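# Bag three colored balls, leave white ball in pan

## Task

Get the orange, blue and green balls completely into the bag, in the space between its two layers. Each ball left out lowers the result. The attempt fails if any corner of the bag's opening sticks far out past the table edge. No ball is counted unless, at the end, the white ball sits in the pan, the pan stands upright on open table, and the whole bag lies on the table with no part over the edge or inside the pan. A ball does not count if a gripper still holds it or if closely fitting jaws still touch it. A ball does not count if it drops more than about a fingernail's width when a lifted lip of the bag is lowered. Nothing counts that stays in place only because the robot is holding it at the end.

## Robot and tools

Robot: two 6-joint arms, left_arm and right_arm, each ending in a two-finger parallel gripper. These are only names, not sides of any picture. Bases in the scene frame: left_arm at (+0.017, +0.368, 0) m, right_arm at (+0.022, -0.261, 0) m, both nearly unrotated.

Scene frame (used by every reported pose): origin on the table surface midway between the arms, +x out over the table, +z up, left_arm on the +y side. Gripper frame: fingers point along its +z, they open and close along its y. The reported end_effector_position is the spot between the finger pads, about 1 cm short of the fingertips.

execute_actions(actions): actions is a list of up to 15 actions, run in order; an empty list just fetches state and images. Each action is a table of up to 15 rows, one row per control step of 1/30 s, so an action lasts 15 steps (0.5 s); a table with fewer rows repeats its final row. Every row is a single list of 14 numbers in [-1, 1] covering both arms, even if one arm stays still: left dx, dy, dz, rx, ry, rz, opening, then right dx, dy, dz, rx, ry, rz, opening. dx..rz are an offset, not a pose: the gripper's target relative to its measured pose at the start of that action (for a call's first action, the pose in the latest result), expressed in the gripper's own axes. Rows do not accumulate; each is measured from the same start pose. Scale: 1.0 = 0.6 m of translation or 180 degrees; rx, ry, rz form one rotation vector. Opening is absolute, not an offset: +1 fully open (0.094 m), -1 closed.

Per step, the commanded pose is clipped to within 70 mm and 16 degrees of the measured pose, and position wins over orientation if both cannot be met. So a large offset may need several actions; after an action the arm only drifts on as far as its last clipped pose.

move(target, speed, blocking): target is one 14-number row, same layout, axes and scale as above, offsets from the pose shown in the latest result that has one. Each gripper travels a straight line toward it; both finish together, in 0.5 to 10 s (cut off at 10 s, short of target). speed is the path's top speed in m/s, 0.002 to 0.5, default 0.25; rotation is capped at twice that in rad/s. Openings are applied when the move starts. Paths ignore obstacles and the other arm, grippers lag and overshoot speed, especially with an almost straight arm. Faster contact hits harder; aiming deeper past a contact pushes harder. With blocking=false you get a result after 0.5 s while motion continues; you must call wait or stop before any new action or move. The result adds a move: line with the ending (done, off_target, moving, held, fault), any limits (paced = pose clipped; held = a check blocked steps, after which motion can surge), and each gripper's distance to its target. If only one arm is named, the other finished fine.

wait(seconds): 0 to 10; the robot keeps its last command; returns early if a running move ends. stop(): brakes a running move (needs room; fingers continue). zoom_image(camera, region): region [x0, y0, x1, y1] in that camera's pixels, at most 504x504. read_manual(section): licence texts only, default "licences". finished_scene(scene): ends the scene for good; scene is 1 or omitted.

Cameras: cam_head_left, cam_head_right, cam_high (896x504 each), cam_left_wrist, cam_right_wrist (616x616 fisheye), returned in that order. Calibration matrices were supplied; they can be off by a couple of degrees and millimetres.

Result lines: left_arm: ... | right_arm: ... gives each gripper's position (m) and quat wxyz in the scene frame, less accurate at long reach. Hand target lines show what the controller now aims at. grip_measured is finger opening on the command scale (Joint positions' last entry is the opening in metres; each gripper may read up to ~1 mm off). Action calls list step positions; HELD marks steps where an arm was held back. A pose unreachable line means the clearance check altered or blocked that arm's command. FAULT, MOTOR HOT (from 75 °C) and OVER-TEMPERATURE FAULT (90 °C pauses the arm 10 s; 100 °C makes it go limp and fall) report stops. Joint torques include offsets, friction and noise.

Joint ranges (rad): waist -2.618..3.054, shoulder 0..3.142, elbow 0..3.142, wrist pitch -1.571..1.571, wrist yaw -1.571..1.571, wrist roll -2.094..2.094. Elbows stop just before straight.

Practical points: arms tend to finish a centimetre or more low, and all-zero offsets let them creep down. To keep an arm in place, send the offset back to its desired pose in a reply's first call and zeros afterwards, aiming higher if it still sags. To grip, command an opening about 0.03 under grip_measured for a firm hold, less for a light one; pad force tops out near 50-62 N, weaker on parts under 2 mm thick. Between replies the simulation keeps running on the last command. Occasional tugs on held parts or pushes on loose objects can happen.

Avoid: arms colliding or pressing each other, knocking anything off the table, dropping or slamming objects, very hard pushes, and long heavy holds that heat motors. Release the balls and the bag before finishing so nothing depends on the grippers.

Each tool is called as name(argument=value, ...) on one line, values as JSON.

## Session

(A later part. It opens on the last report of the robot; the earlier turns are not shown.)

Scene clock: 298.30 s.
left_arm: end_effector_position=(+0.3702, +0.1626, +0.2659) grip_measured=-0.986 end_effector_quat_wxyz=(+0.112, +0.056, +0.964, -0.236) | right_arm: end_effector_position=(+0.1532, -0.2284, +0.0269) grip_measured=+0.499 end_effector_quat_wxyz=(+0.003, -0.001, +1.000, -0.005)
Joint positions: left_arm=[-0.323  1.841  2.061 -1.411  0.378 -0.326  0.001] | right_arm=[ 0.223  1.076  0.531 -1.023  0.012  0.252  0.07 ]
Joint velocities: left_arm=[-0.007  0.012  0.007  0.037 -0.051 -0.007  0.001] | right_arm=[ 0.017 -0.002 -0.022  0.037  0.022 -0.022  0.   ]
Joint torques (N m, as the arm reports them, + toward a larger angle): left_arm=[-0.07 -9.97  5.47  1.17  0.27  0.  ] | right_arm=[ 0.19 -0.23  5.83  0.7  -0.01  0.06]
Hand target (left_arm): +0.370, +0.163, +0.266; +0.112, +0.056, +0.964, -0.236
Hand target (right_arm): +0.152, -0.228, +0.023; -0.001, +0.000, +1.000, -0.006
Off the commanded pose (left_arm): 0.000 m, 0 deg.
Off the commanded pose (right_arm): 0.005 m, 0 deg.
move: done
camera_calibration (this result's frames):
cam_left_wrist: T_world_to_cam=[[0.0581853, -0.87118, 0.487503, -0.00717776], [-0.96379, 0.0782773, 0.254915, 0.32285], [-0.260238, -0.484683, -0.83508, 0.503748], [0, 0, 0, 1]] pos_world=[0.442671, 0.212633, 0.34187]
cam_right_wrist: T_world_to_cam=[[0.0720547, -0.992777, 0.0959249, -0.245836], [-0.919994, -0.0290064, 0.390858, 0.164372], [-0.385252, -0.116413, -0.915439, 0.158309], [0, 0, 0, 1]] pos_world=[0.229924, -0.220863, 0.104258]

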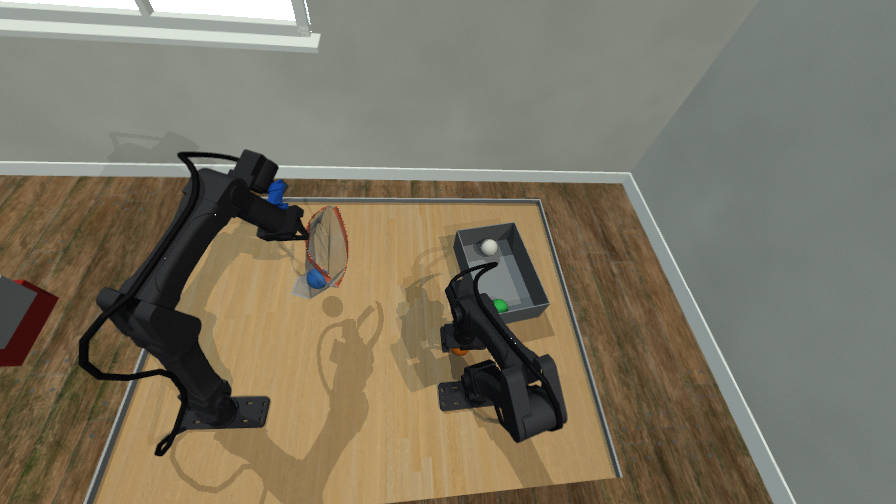

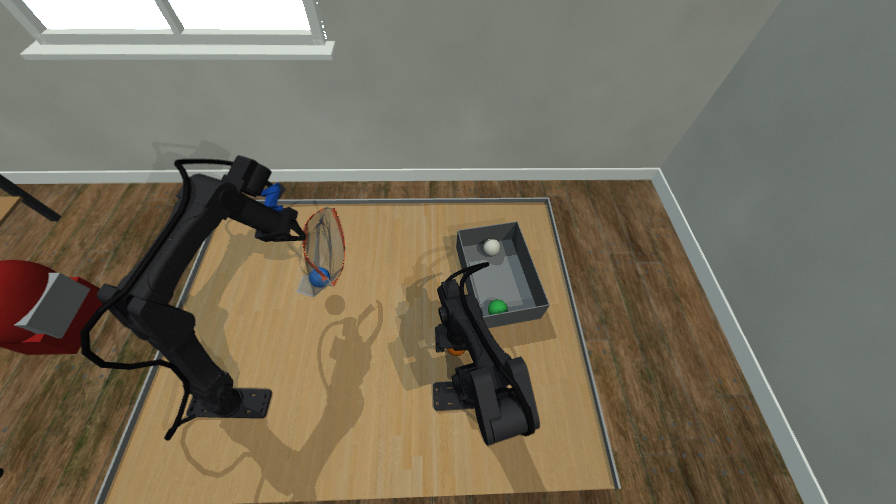

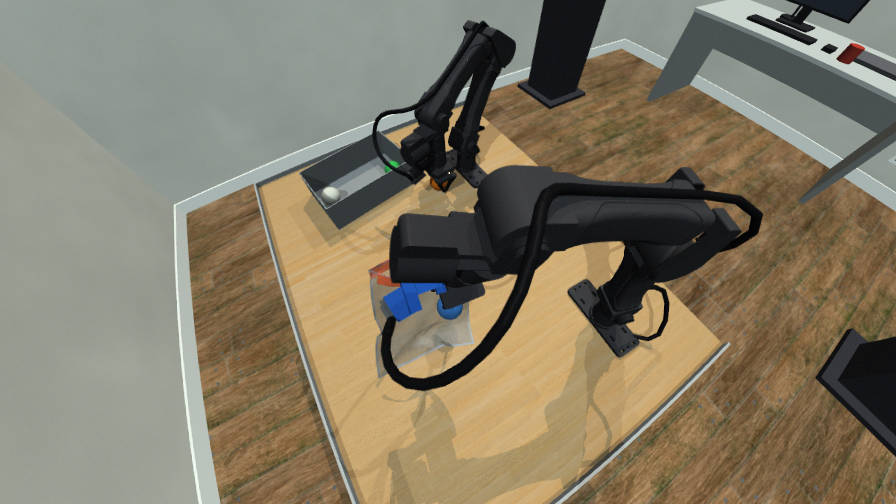

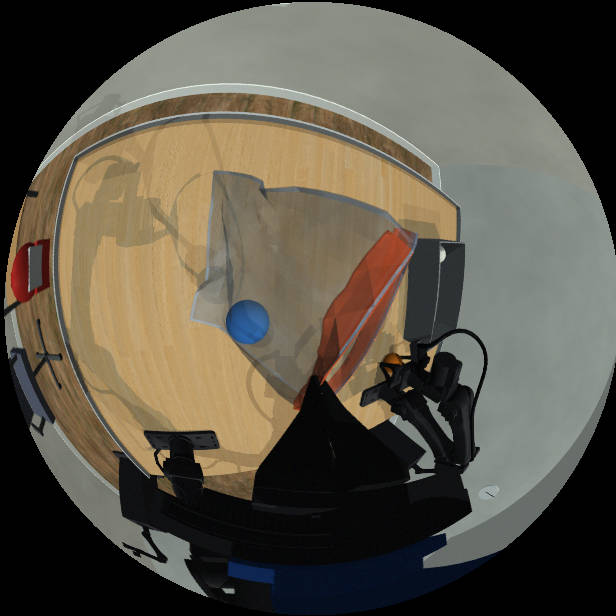

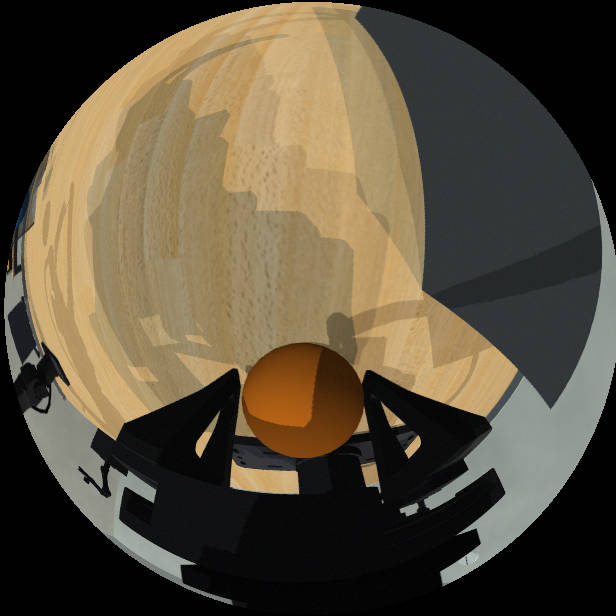

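move(target=[0,0,0,0,0,0,-1,0,0,0.005,0,0,0,0.02], speed=0.03)

move(target=[0,0,0,0,0,0,-1,-0.03,0,-0.2,0,0,0,0.02], speed=0.12)

move(target=[0,0,0,0,0,0,-1,-0.38,0.347,-0.31,-0.357,-0.129,0.041,0.02], speed=0.2)

Scene clock: 299.37 s.
left_arm: end_effector_position=(+0.3702, +0.1626, +0.2659) grip_measured=-0.986 end_effector_quat_wxyz=(+0.112, +0.056, +0.964, -0.236) | right_arm: end_effector_position=(+0.1535, -0.2283, +0.0269) grip_measured=+0.032 end_effector_quat_wxyz=(+0.003, -0.001, +1.000, -0.005)
Joint positions: left_arm=[-0.323  1.841  2.061 -1.411  0.378 -0.326  0.001] | right_arm=[ 0.223  1.076  0.531 -1.022  0.012  0.252  0.048]
Joint velocities: left_arm=[-0.002  0.007 -0.012  0.081 -0.051  0.022 -0.001] | right_arm=[-0.012 -0.002 -0.017  0.037  0.007  0.007  0.002]
Joint torques (N m, as the arm reports them, + toward a larger angle): left_arm=[-0.03 -9.94  5.42  1.18  0.24  0.  ] | right_arm=[ 0.04 -0.79  6.05  0.7   0.01  0.  ]
Hand target (left_arm): +0.370, +0.163, +0.266; +0.112, +0.056, +0.964, -0.236
Hand target (right_arm): +0.153, -0.228, +0.024; +0.003, -0.001, +1.000, -0.005
Off the commanded pose (left_arm): 0.000 m, 0 deg.
Off the commanded pose (right_arm): 0.003 m, 0 deg.
move: done
camera_calibration (this result's frames):
cam_left_wrist: T_world_to_cam=[[0.0581853, -0.87118, 0.487503, -0.00717776], [-0.96379, 0.0782773, 0.254915, 0.32285], [-0.260238, -0.484683, -0.83508, 0.503748], [0, 0, 0, 1]] pos_world=[0.442671, 0.212633, 0.34187]
cam_right_wrist: T_world_to_cam=[[0.0719486, -0.992805, 0.0957196, -0.24577], [-0.920426, -0.0291185, 0.38983, 0.164695], [-0.384238, -0.116151, -0.915899, 0.158341], [0, 0, 0, 1]] pos_world=[0.230113, -0.220814, 0.104346]

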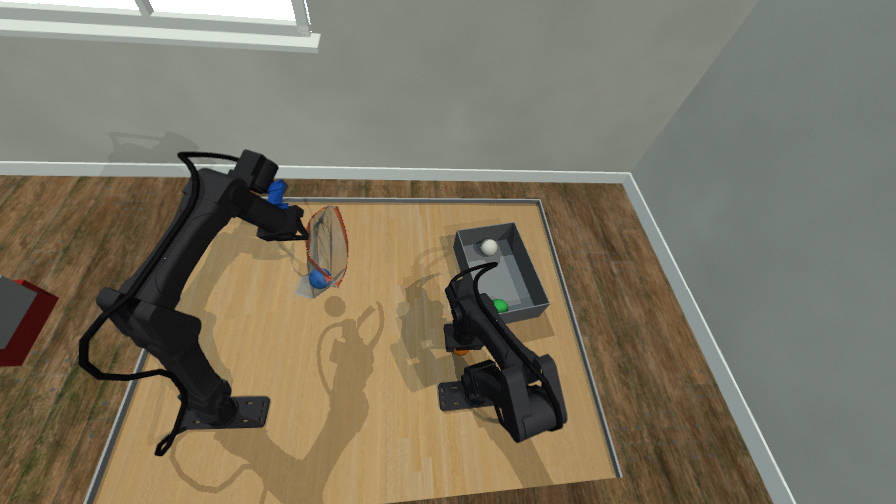

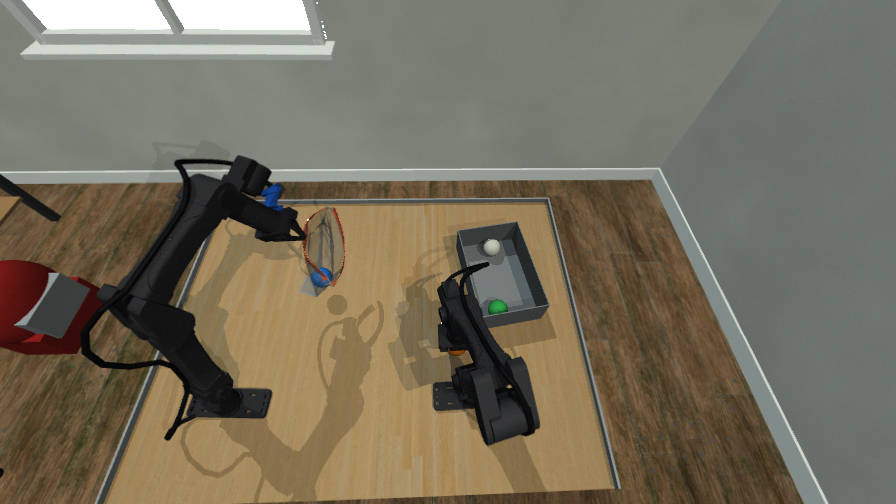

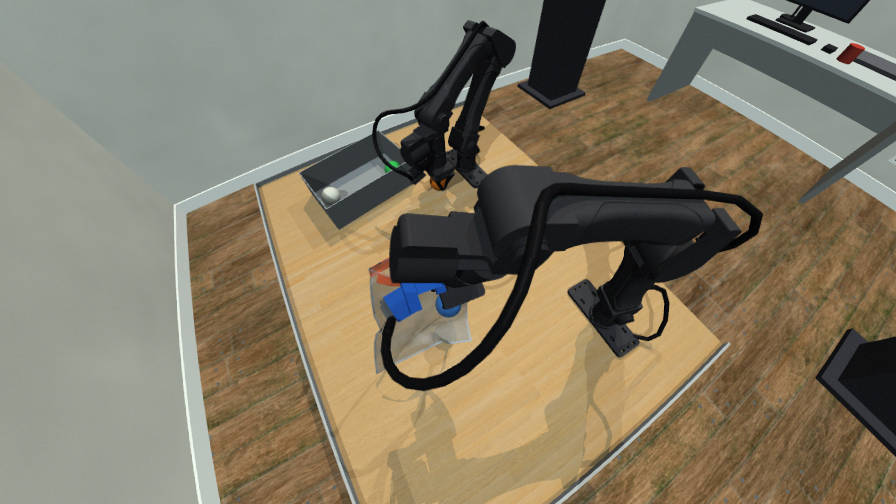

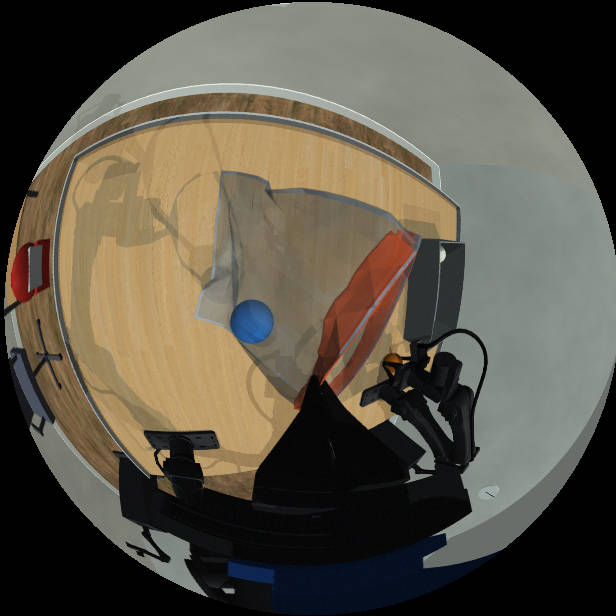

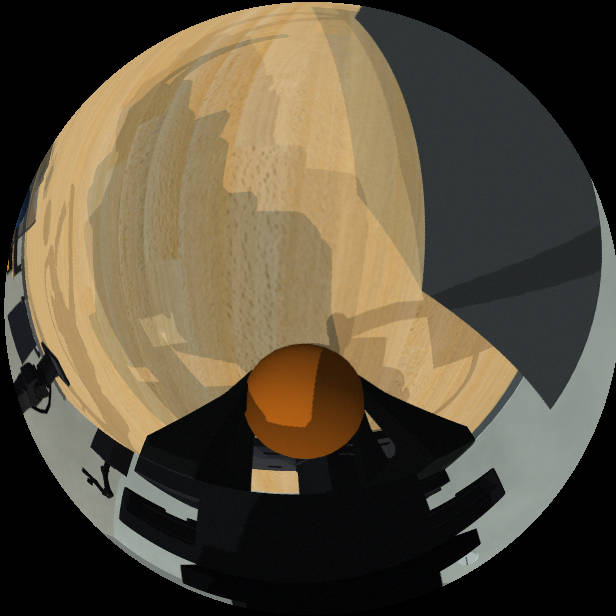

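Scene clock: 300.97 s.
left_arm: end_effector_position=(+0.3702, +0.1626, +0.2659) grip_measured=-0.986 end_effector_quat_wxyz=(+0.112, +0.056, +0.964, -0.236) | right_arm: end_effector_position=(+0.1706, -0.2265, +0.1454) grip_measured=+0.032 end_effector_quat_wxyz=(+0.013, +0.001, +1.000, -0.003)
Joint positions: left_arm=[-0.323  1.841  2.061 -1.411  0.378 -0.326  0.001] | right_arm=[ 0.206  1.092  1.015 -1.469  0.012  0.238  0.048]
Joint velocities: left_arm=[-0.002  0.017 -0.002 -0.066 -0.051  0.037  0.   ] | right_arm=[ 0.002 -0.002 -0.007 -0.051 -0.022 -0.051  0.001]
Joint torques (N m, as the arm reports them, + toward a larger angle): left_arm=[ 0.12 -9.93  5.48  1.17  0.23  0.01] | right_arm=[-0.74 -0.15  8.78  0.5   0.   -0.09]
Hand target (left_arm): +0.370, +0.163, +0.266; +0.112, +0.056, +0.964, -0.236
Hand target (right_arm): +0.170, -0.228, +0.147; +0.004, -0.001, +1.000, -0.006
Off the commanded pose (left_arm): 0.000 m, 0 deg.
Off the commanded pose (right_arm): 0.002 m, 1 deg.
move: done
camera_calibration (this result's frames):
cam_left_wrist: T_world_to_cam=[[0.0581853, -0.87118, 0.487503, -0.00717776], [-0.96379, 0.0782773, 0.254915, 0.32285], [-0.260238, -0.484683, -0.83508, 0.503748], [0, 0, 0, 1]] pos_world=[0.442671, 0.212633, 0.34187]
cam_right_wrist: T_world_to_cam=[[0.0674949, -0.993422, 0.0925006, -0.25549], [-0.927789, -0.0283955, 0.372023, 0.138299], [-0.366949, -0.110931, -0.923603, 0.273011], [0, 0, 0, 1]] pos_world=[0.245738, -0.219598, 0.224337]

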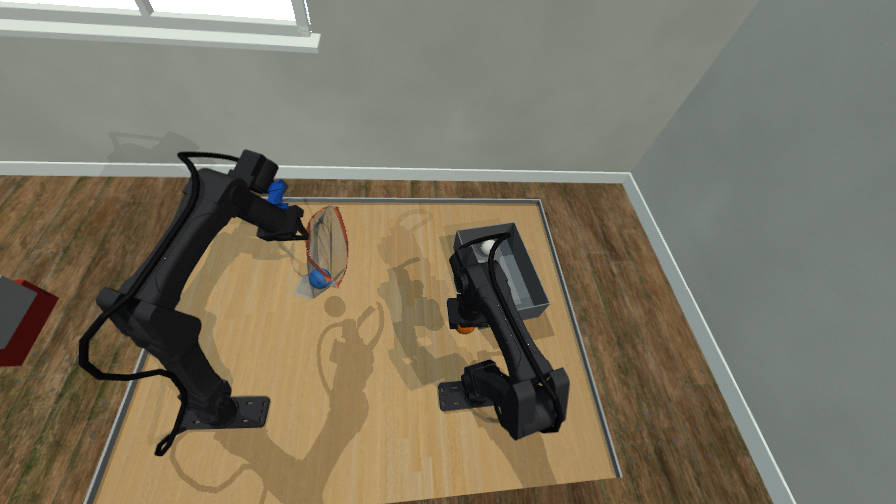

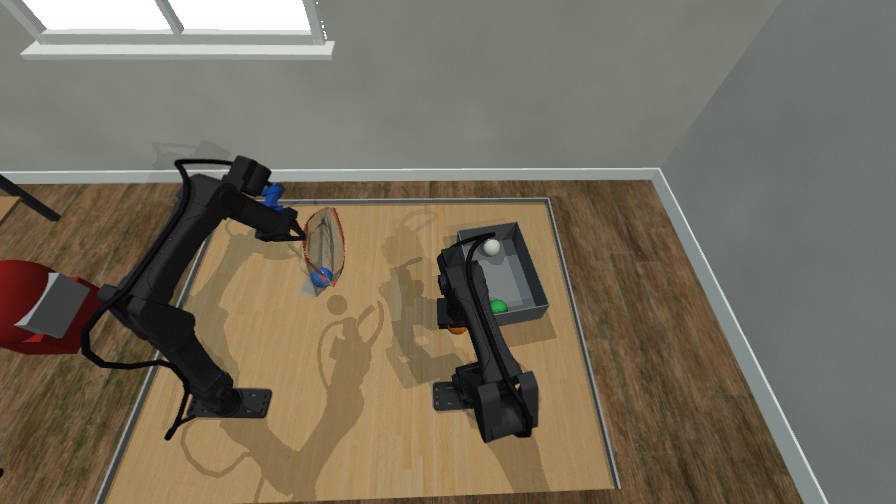

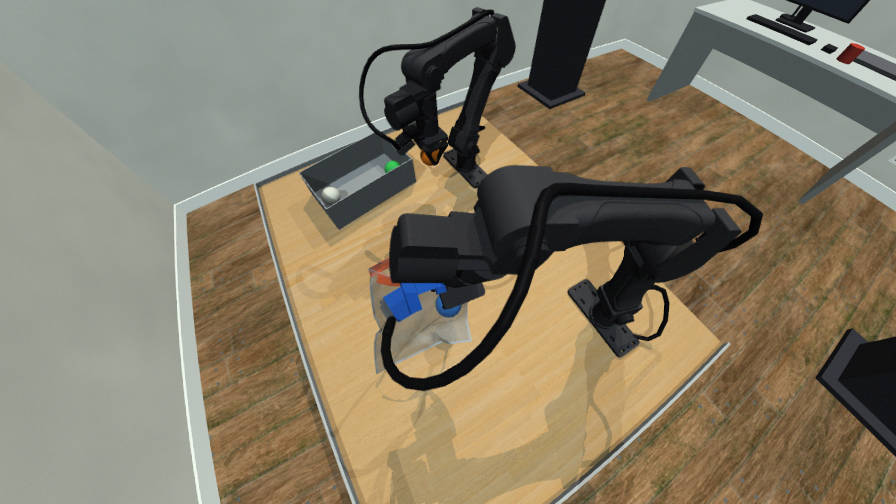

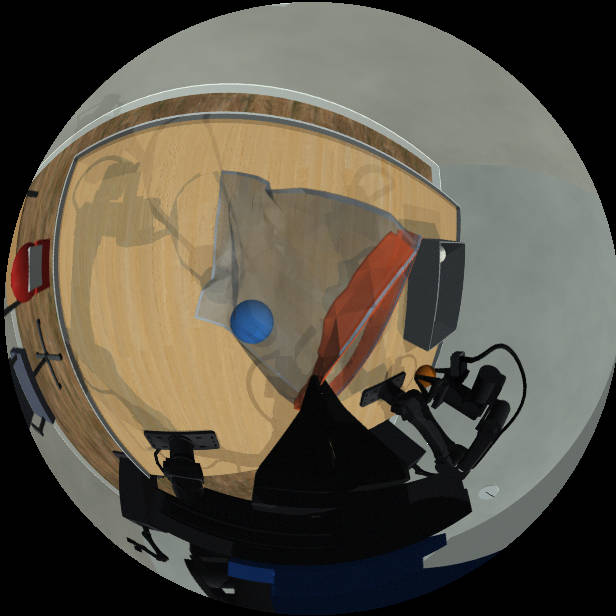

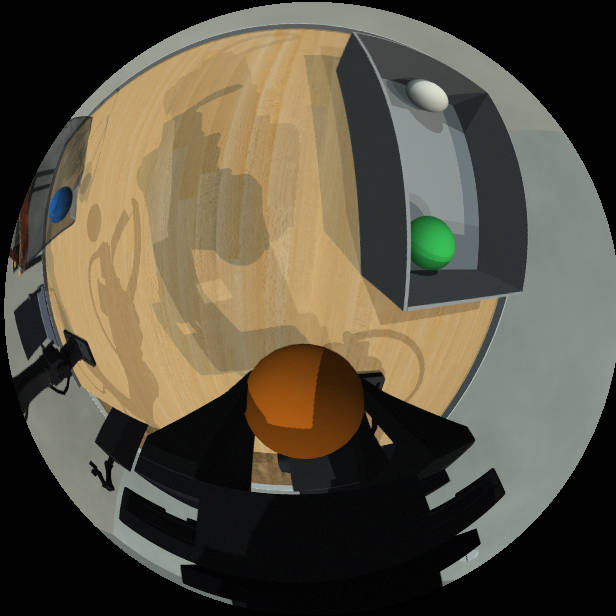

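Scene clock: 304.67 s.
left_arm: end_effector_position=(+0.3702, +0.1626, +0.2659) grip_measured=-0.986 end_effector_quat_wxyz=(+0.112, +0.056, +0.964, -0.236) | right_arm: end_effector_position=(+0.3908, -0.0205, +0.3359) grip_measured=+0.032 end_effector_quat_wxyz=(+0.200, +0.062, +0.824, +0.526)
Joint positions: left_arm=[-0.323  1.841  2.061 -1.411  0.378 -0.326  0.001] | right_arm=[ 0.261  1.516  1.496 -0.513 -0.766  0.894  0.048]
Joint velocities: left_arm=[-0.022 -0.012 -0.007 -0.022  0.051  0.037  0.001] | right_arm=[-0.002  0.017 -0.017  0.066  0.022 -0.066  0.   ]
Joint torques (N m, as the arm reports them, + toward a larger angle): left_arm=[ 0.01 -9.93  5.47  1.18  0.25  0.01] | right_arm=[ 0.86 -5.63  9.68  1.88 -0.32  0.06]
Hand target (left_arm): +0.370, +0.163, +0.266; +0.112, +0.056, +0.964, -0.236
Hand target (right_arm): +0.392, -0.015, +0.336; +0.195, +0.058, +0.823, +0.531
Off the commanded pose (left_arm): 0.000 m, 0 deg.
Off the commanded pose (right_arm): 0.004 m, 1 deg.
move: done
camera_calibration (this result's frames):
cam_left_wrist: T_world_to_cam=[[0.0581853, -0.87118, 0.487503, -0.00717776], [-0.96379, 0.0782773, 0.254915, 0.32285], [-0.260238, -0.484683, -0.83508, 0.503748], [0, 0, 0, 1]] pos_world=[0.442671, 0.212633, 0.34187]
cam_right_wrist: T_world_to_cam=[[0.138104, -0.52956, -0.836955, 0.210838], [-0.990287, -0.0600834, -0.125389, 0.468477], [0.0161138, 0.846142, -0.532714, 0.291264], [0, 0, 0, 1]] pos_world=[0.430116, -0.106651, 0.390364]

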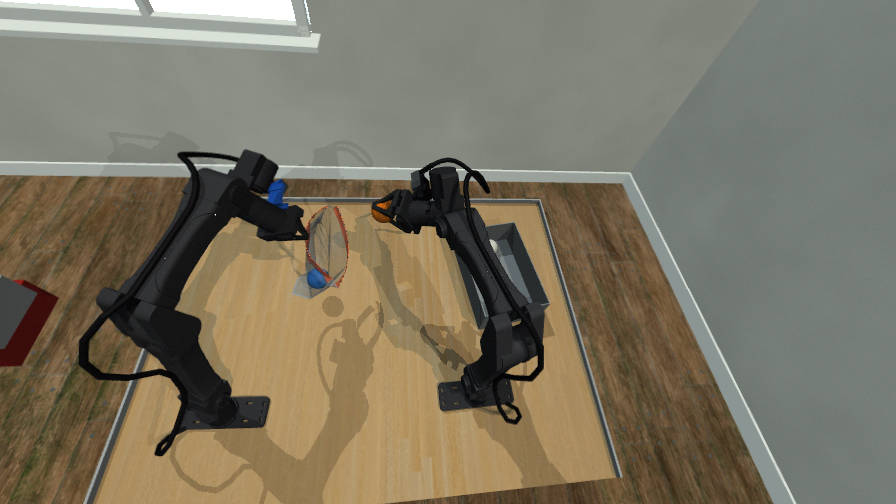

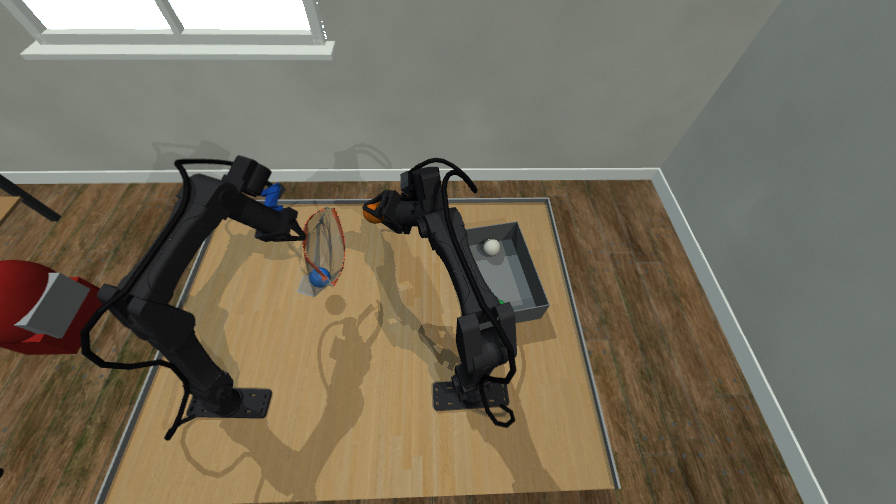

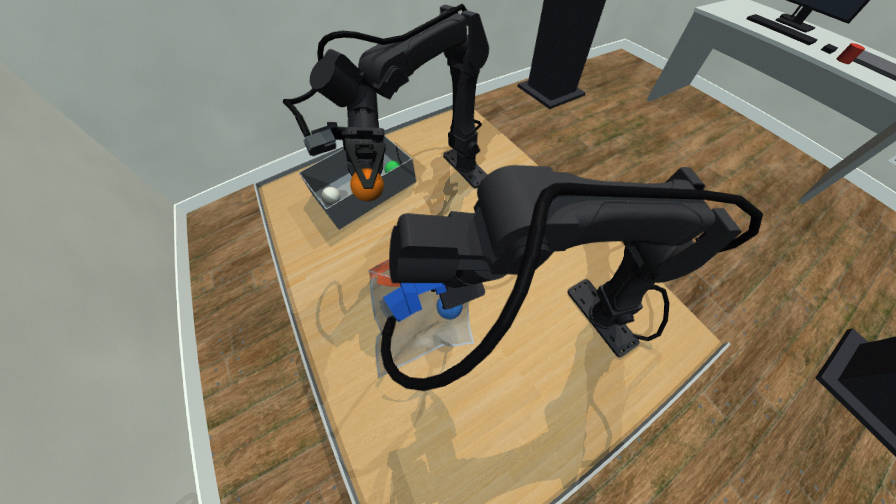

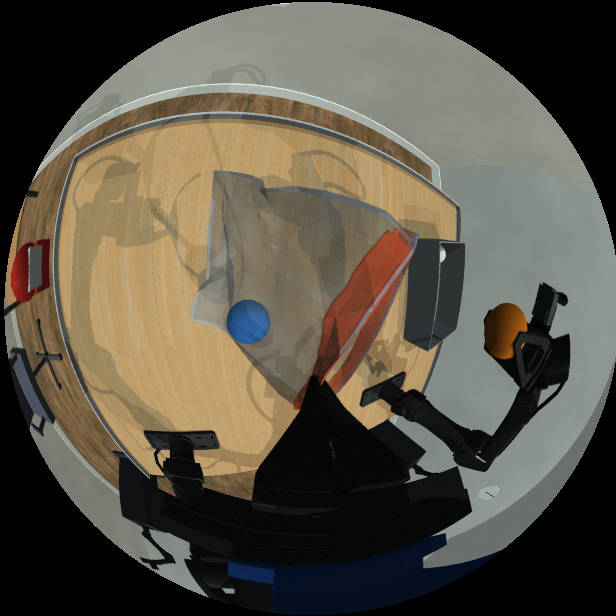

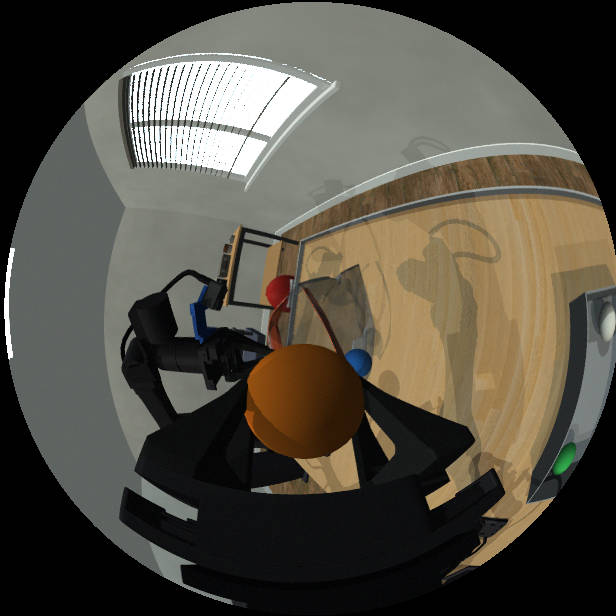

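move(target=[0,0,0,0,0,0,-1,0.10,0.025,0.235,0,0,0,0.02], speed=0.06)

zoom_image(camera="cam_head_left", region=[240,150,440,310])

Scene clock: 307.93 s.
left_arm: end_effector_position=(+0.3702, +0.1626, +0.2659) grip_measured=-0.986 end_effector_quat_wxyz=(+0.112, +0.056, +0.964, -0.236) | right_arm: end_effector_position=(+0.3861, +0.1179, +0.2780) grip_measured=+0.032 end_effector_quat_wxyz=(+0.194, +0.065, +0.826, +0.525)
Joint positions: left_arm=[-0.323  1.841  2.061 -1.411  0.378 -0.326  0.001] | right_arm=[ 0.626  1.714  1.448 -0.16  -0.445  1.102  0.048]
Joint velocities: left_arm=[-0.007  0.007 -0.012  0.022 -0.022 -0.051 -0.   ] | right_arm=[ 0.007 -0.002  0.002  0.066 -0.007  0.051 -0.001]
Joint torques (N m, as the arm reports them, + toward a larger angle): left_arm=[ 0.01 -9.97  5.5   1.14  0.22  0.01] | right_arm=[ 0.44 -7.93 11.32  2.04 -0.08  0.04]
Hand target (left_arm): +0.370, +0.163, +0.266; +0.112, +0.056, +0.964, -0.236
Hand target (right_arm): +0.389, +0.123, +0.283; +0.198, +0.064, +0.822, +0.530
Off the commanded pose (left_arm): 0.000 m, 0 deg.
Off the commanded pose (right_arm): 0.008 m, 1 deg.
move: done
camera_calibration (this result's frames):
cam_left_wrist: T_world_to_cam=[[0.0581853, -0.87118, 0.487503, -0.00717776], [-0.96379, 0.0782773, 0.254915, 0.32285], [-0.260238, -0.484683, -0.83508, 0.503748], [0, 0, 0, 1]] pos_world=[0.442671, 0.212633, 0.34187]
cam_right_wrist: T_world_to_cam=[[0.128409, -0.53036, -0.837992, 0.240434], [-0.991696, -0.0625992, -0.112343, 0.462064], [0.0071243, 0.845458, -0.533994, 0.147274], [0, 0, 0, 1]] pos_world=[0.426304, 0.0319268, 0.332034]

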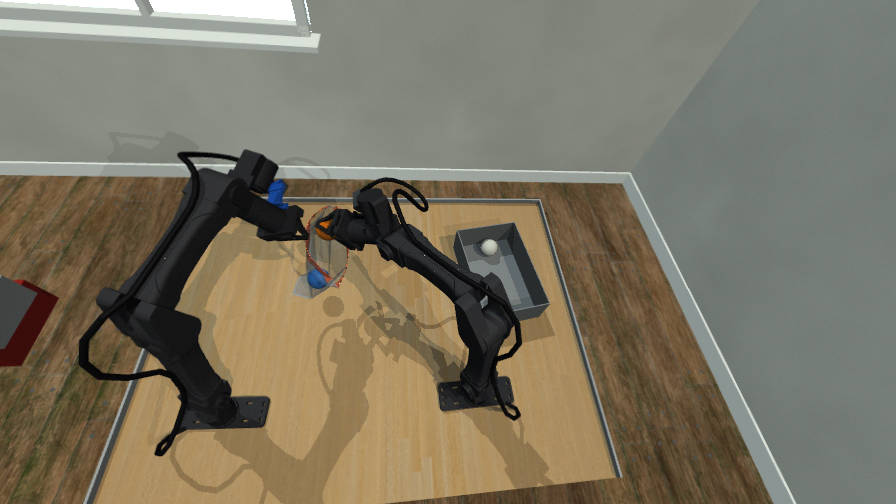

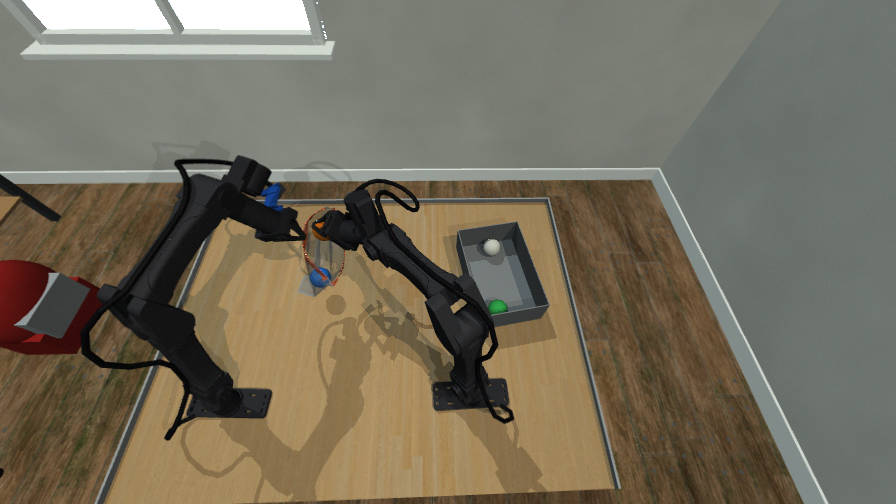

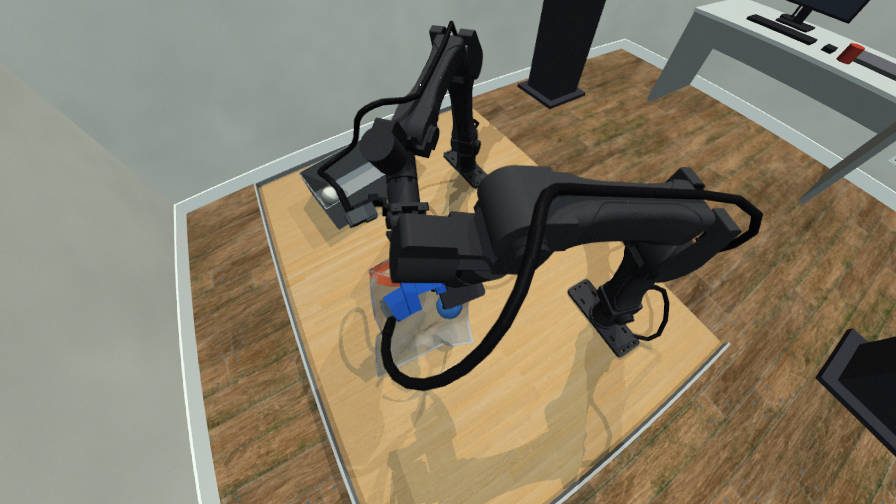

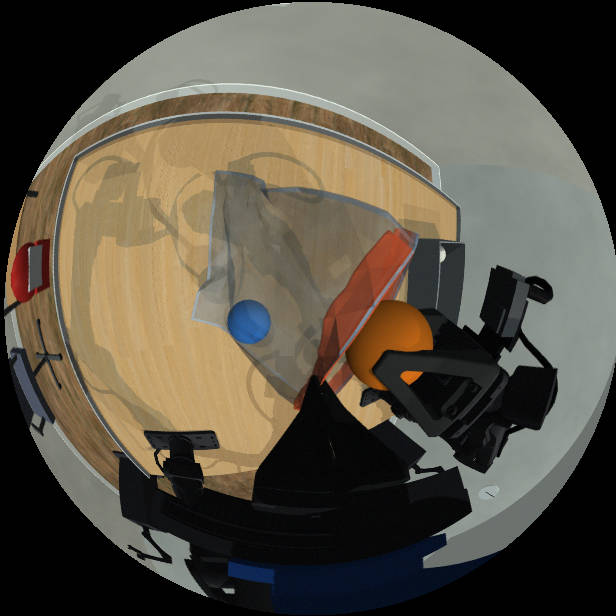

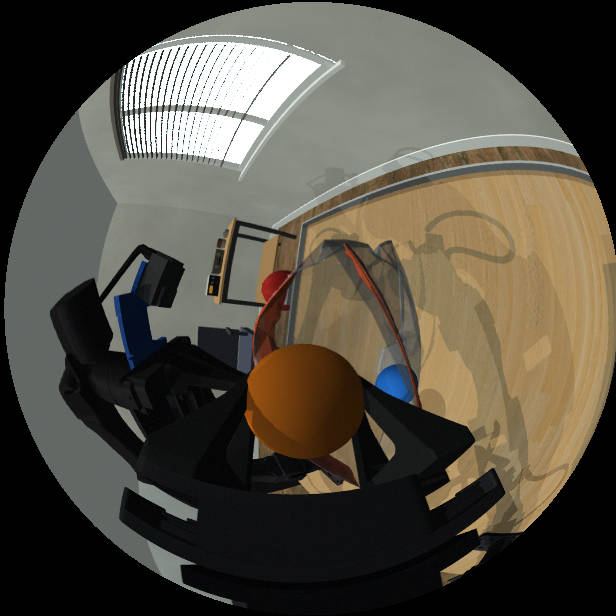

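Region (240, 150, 440, 310) of cam_head_left's 896x504 image, scaled by 2.520, with more detail than that image has; it fills the top 403 rows of this view, and the rest is white.

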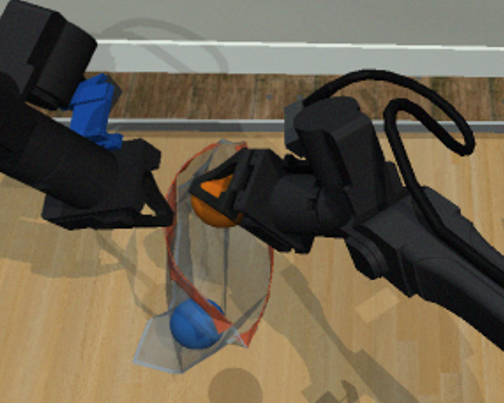

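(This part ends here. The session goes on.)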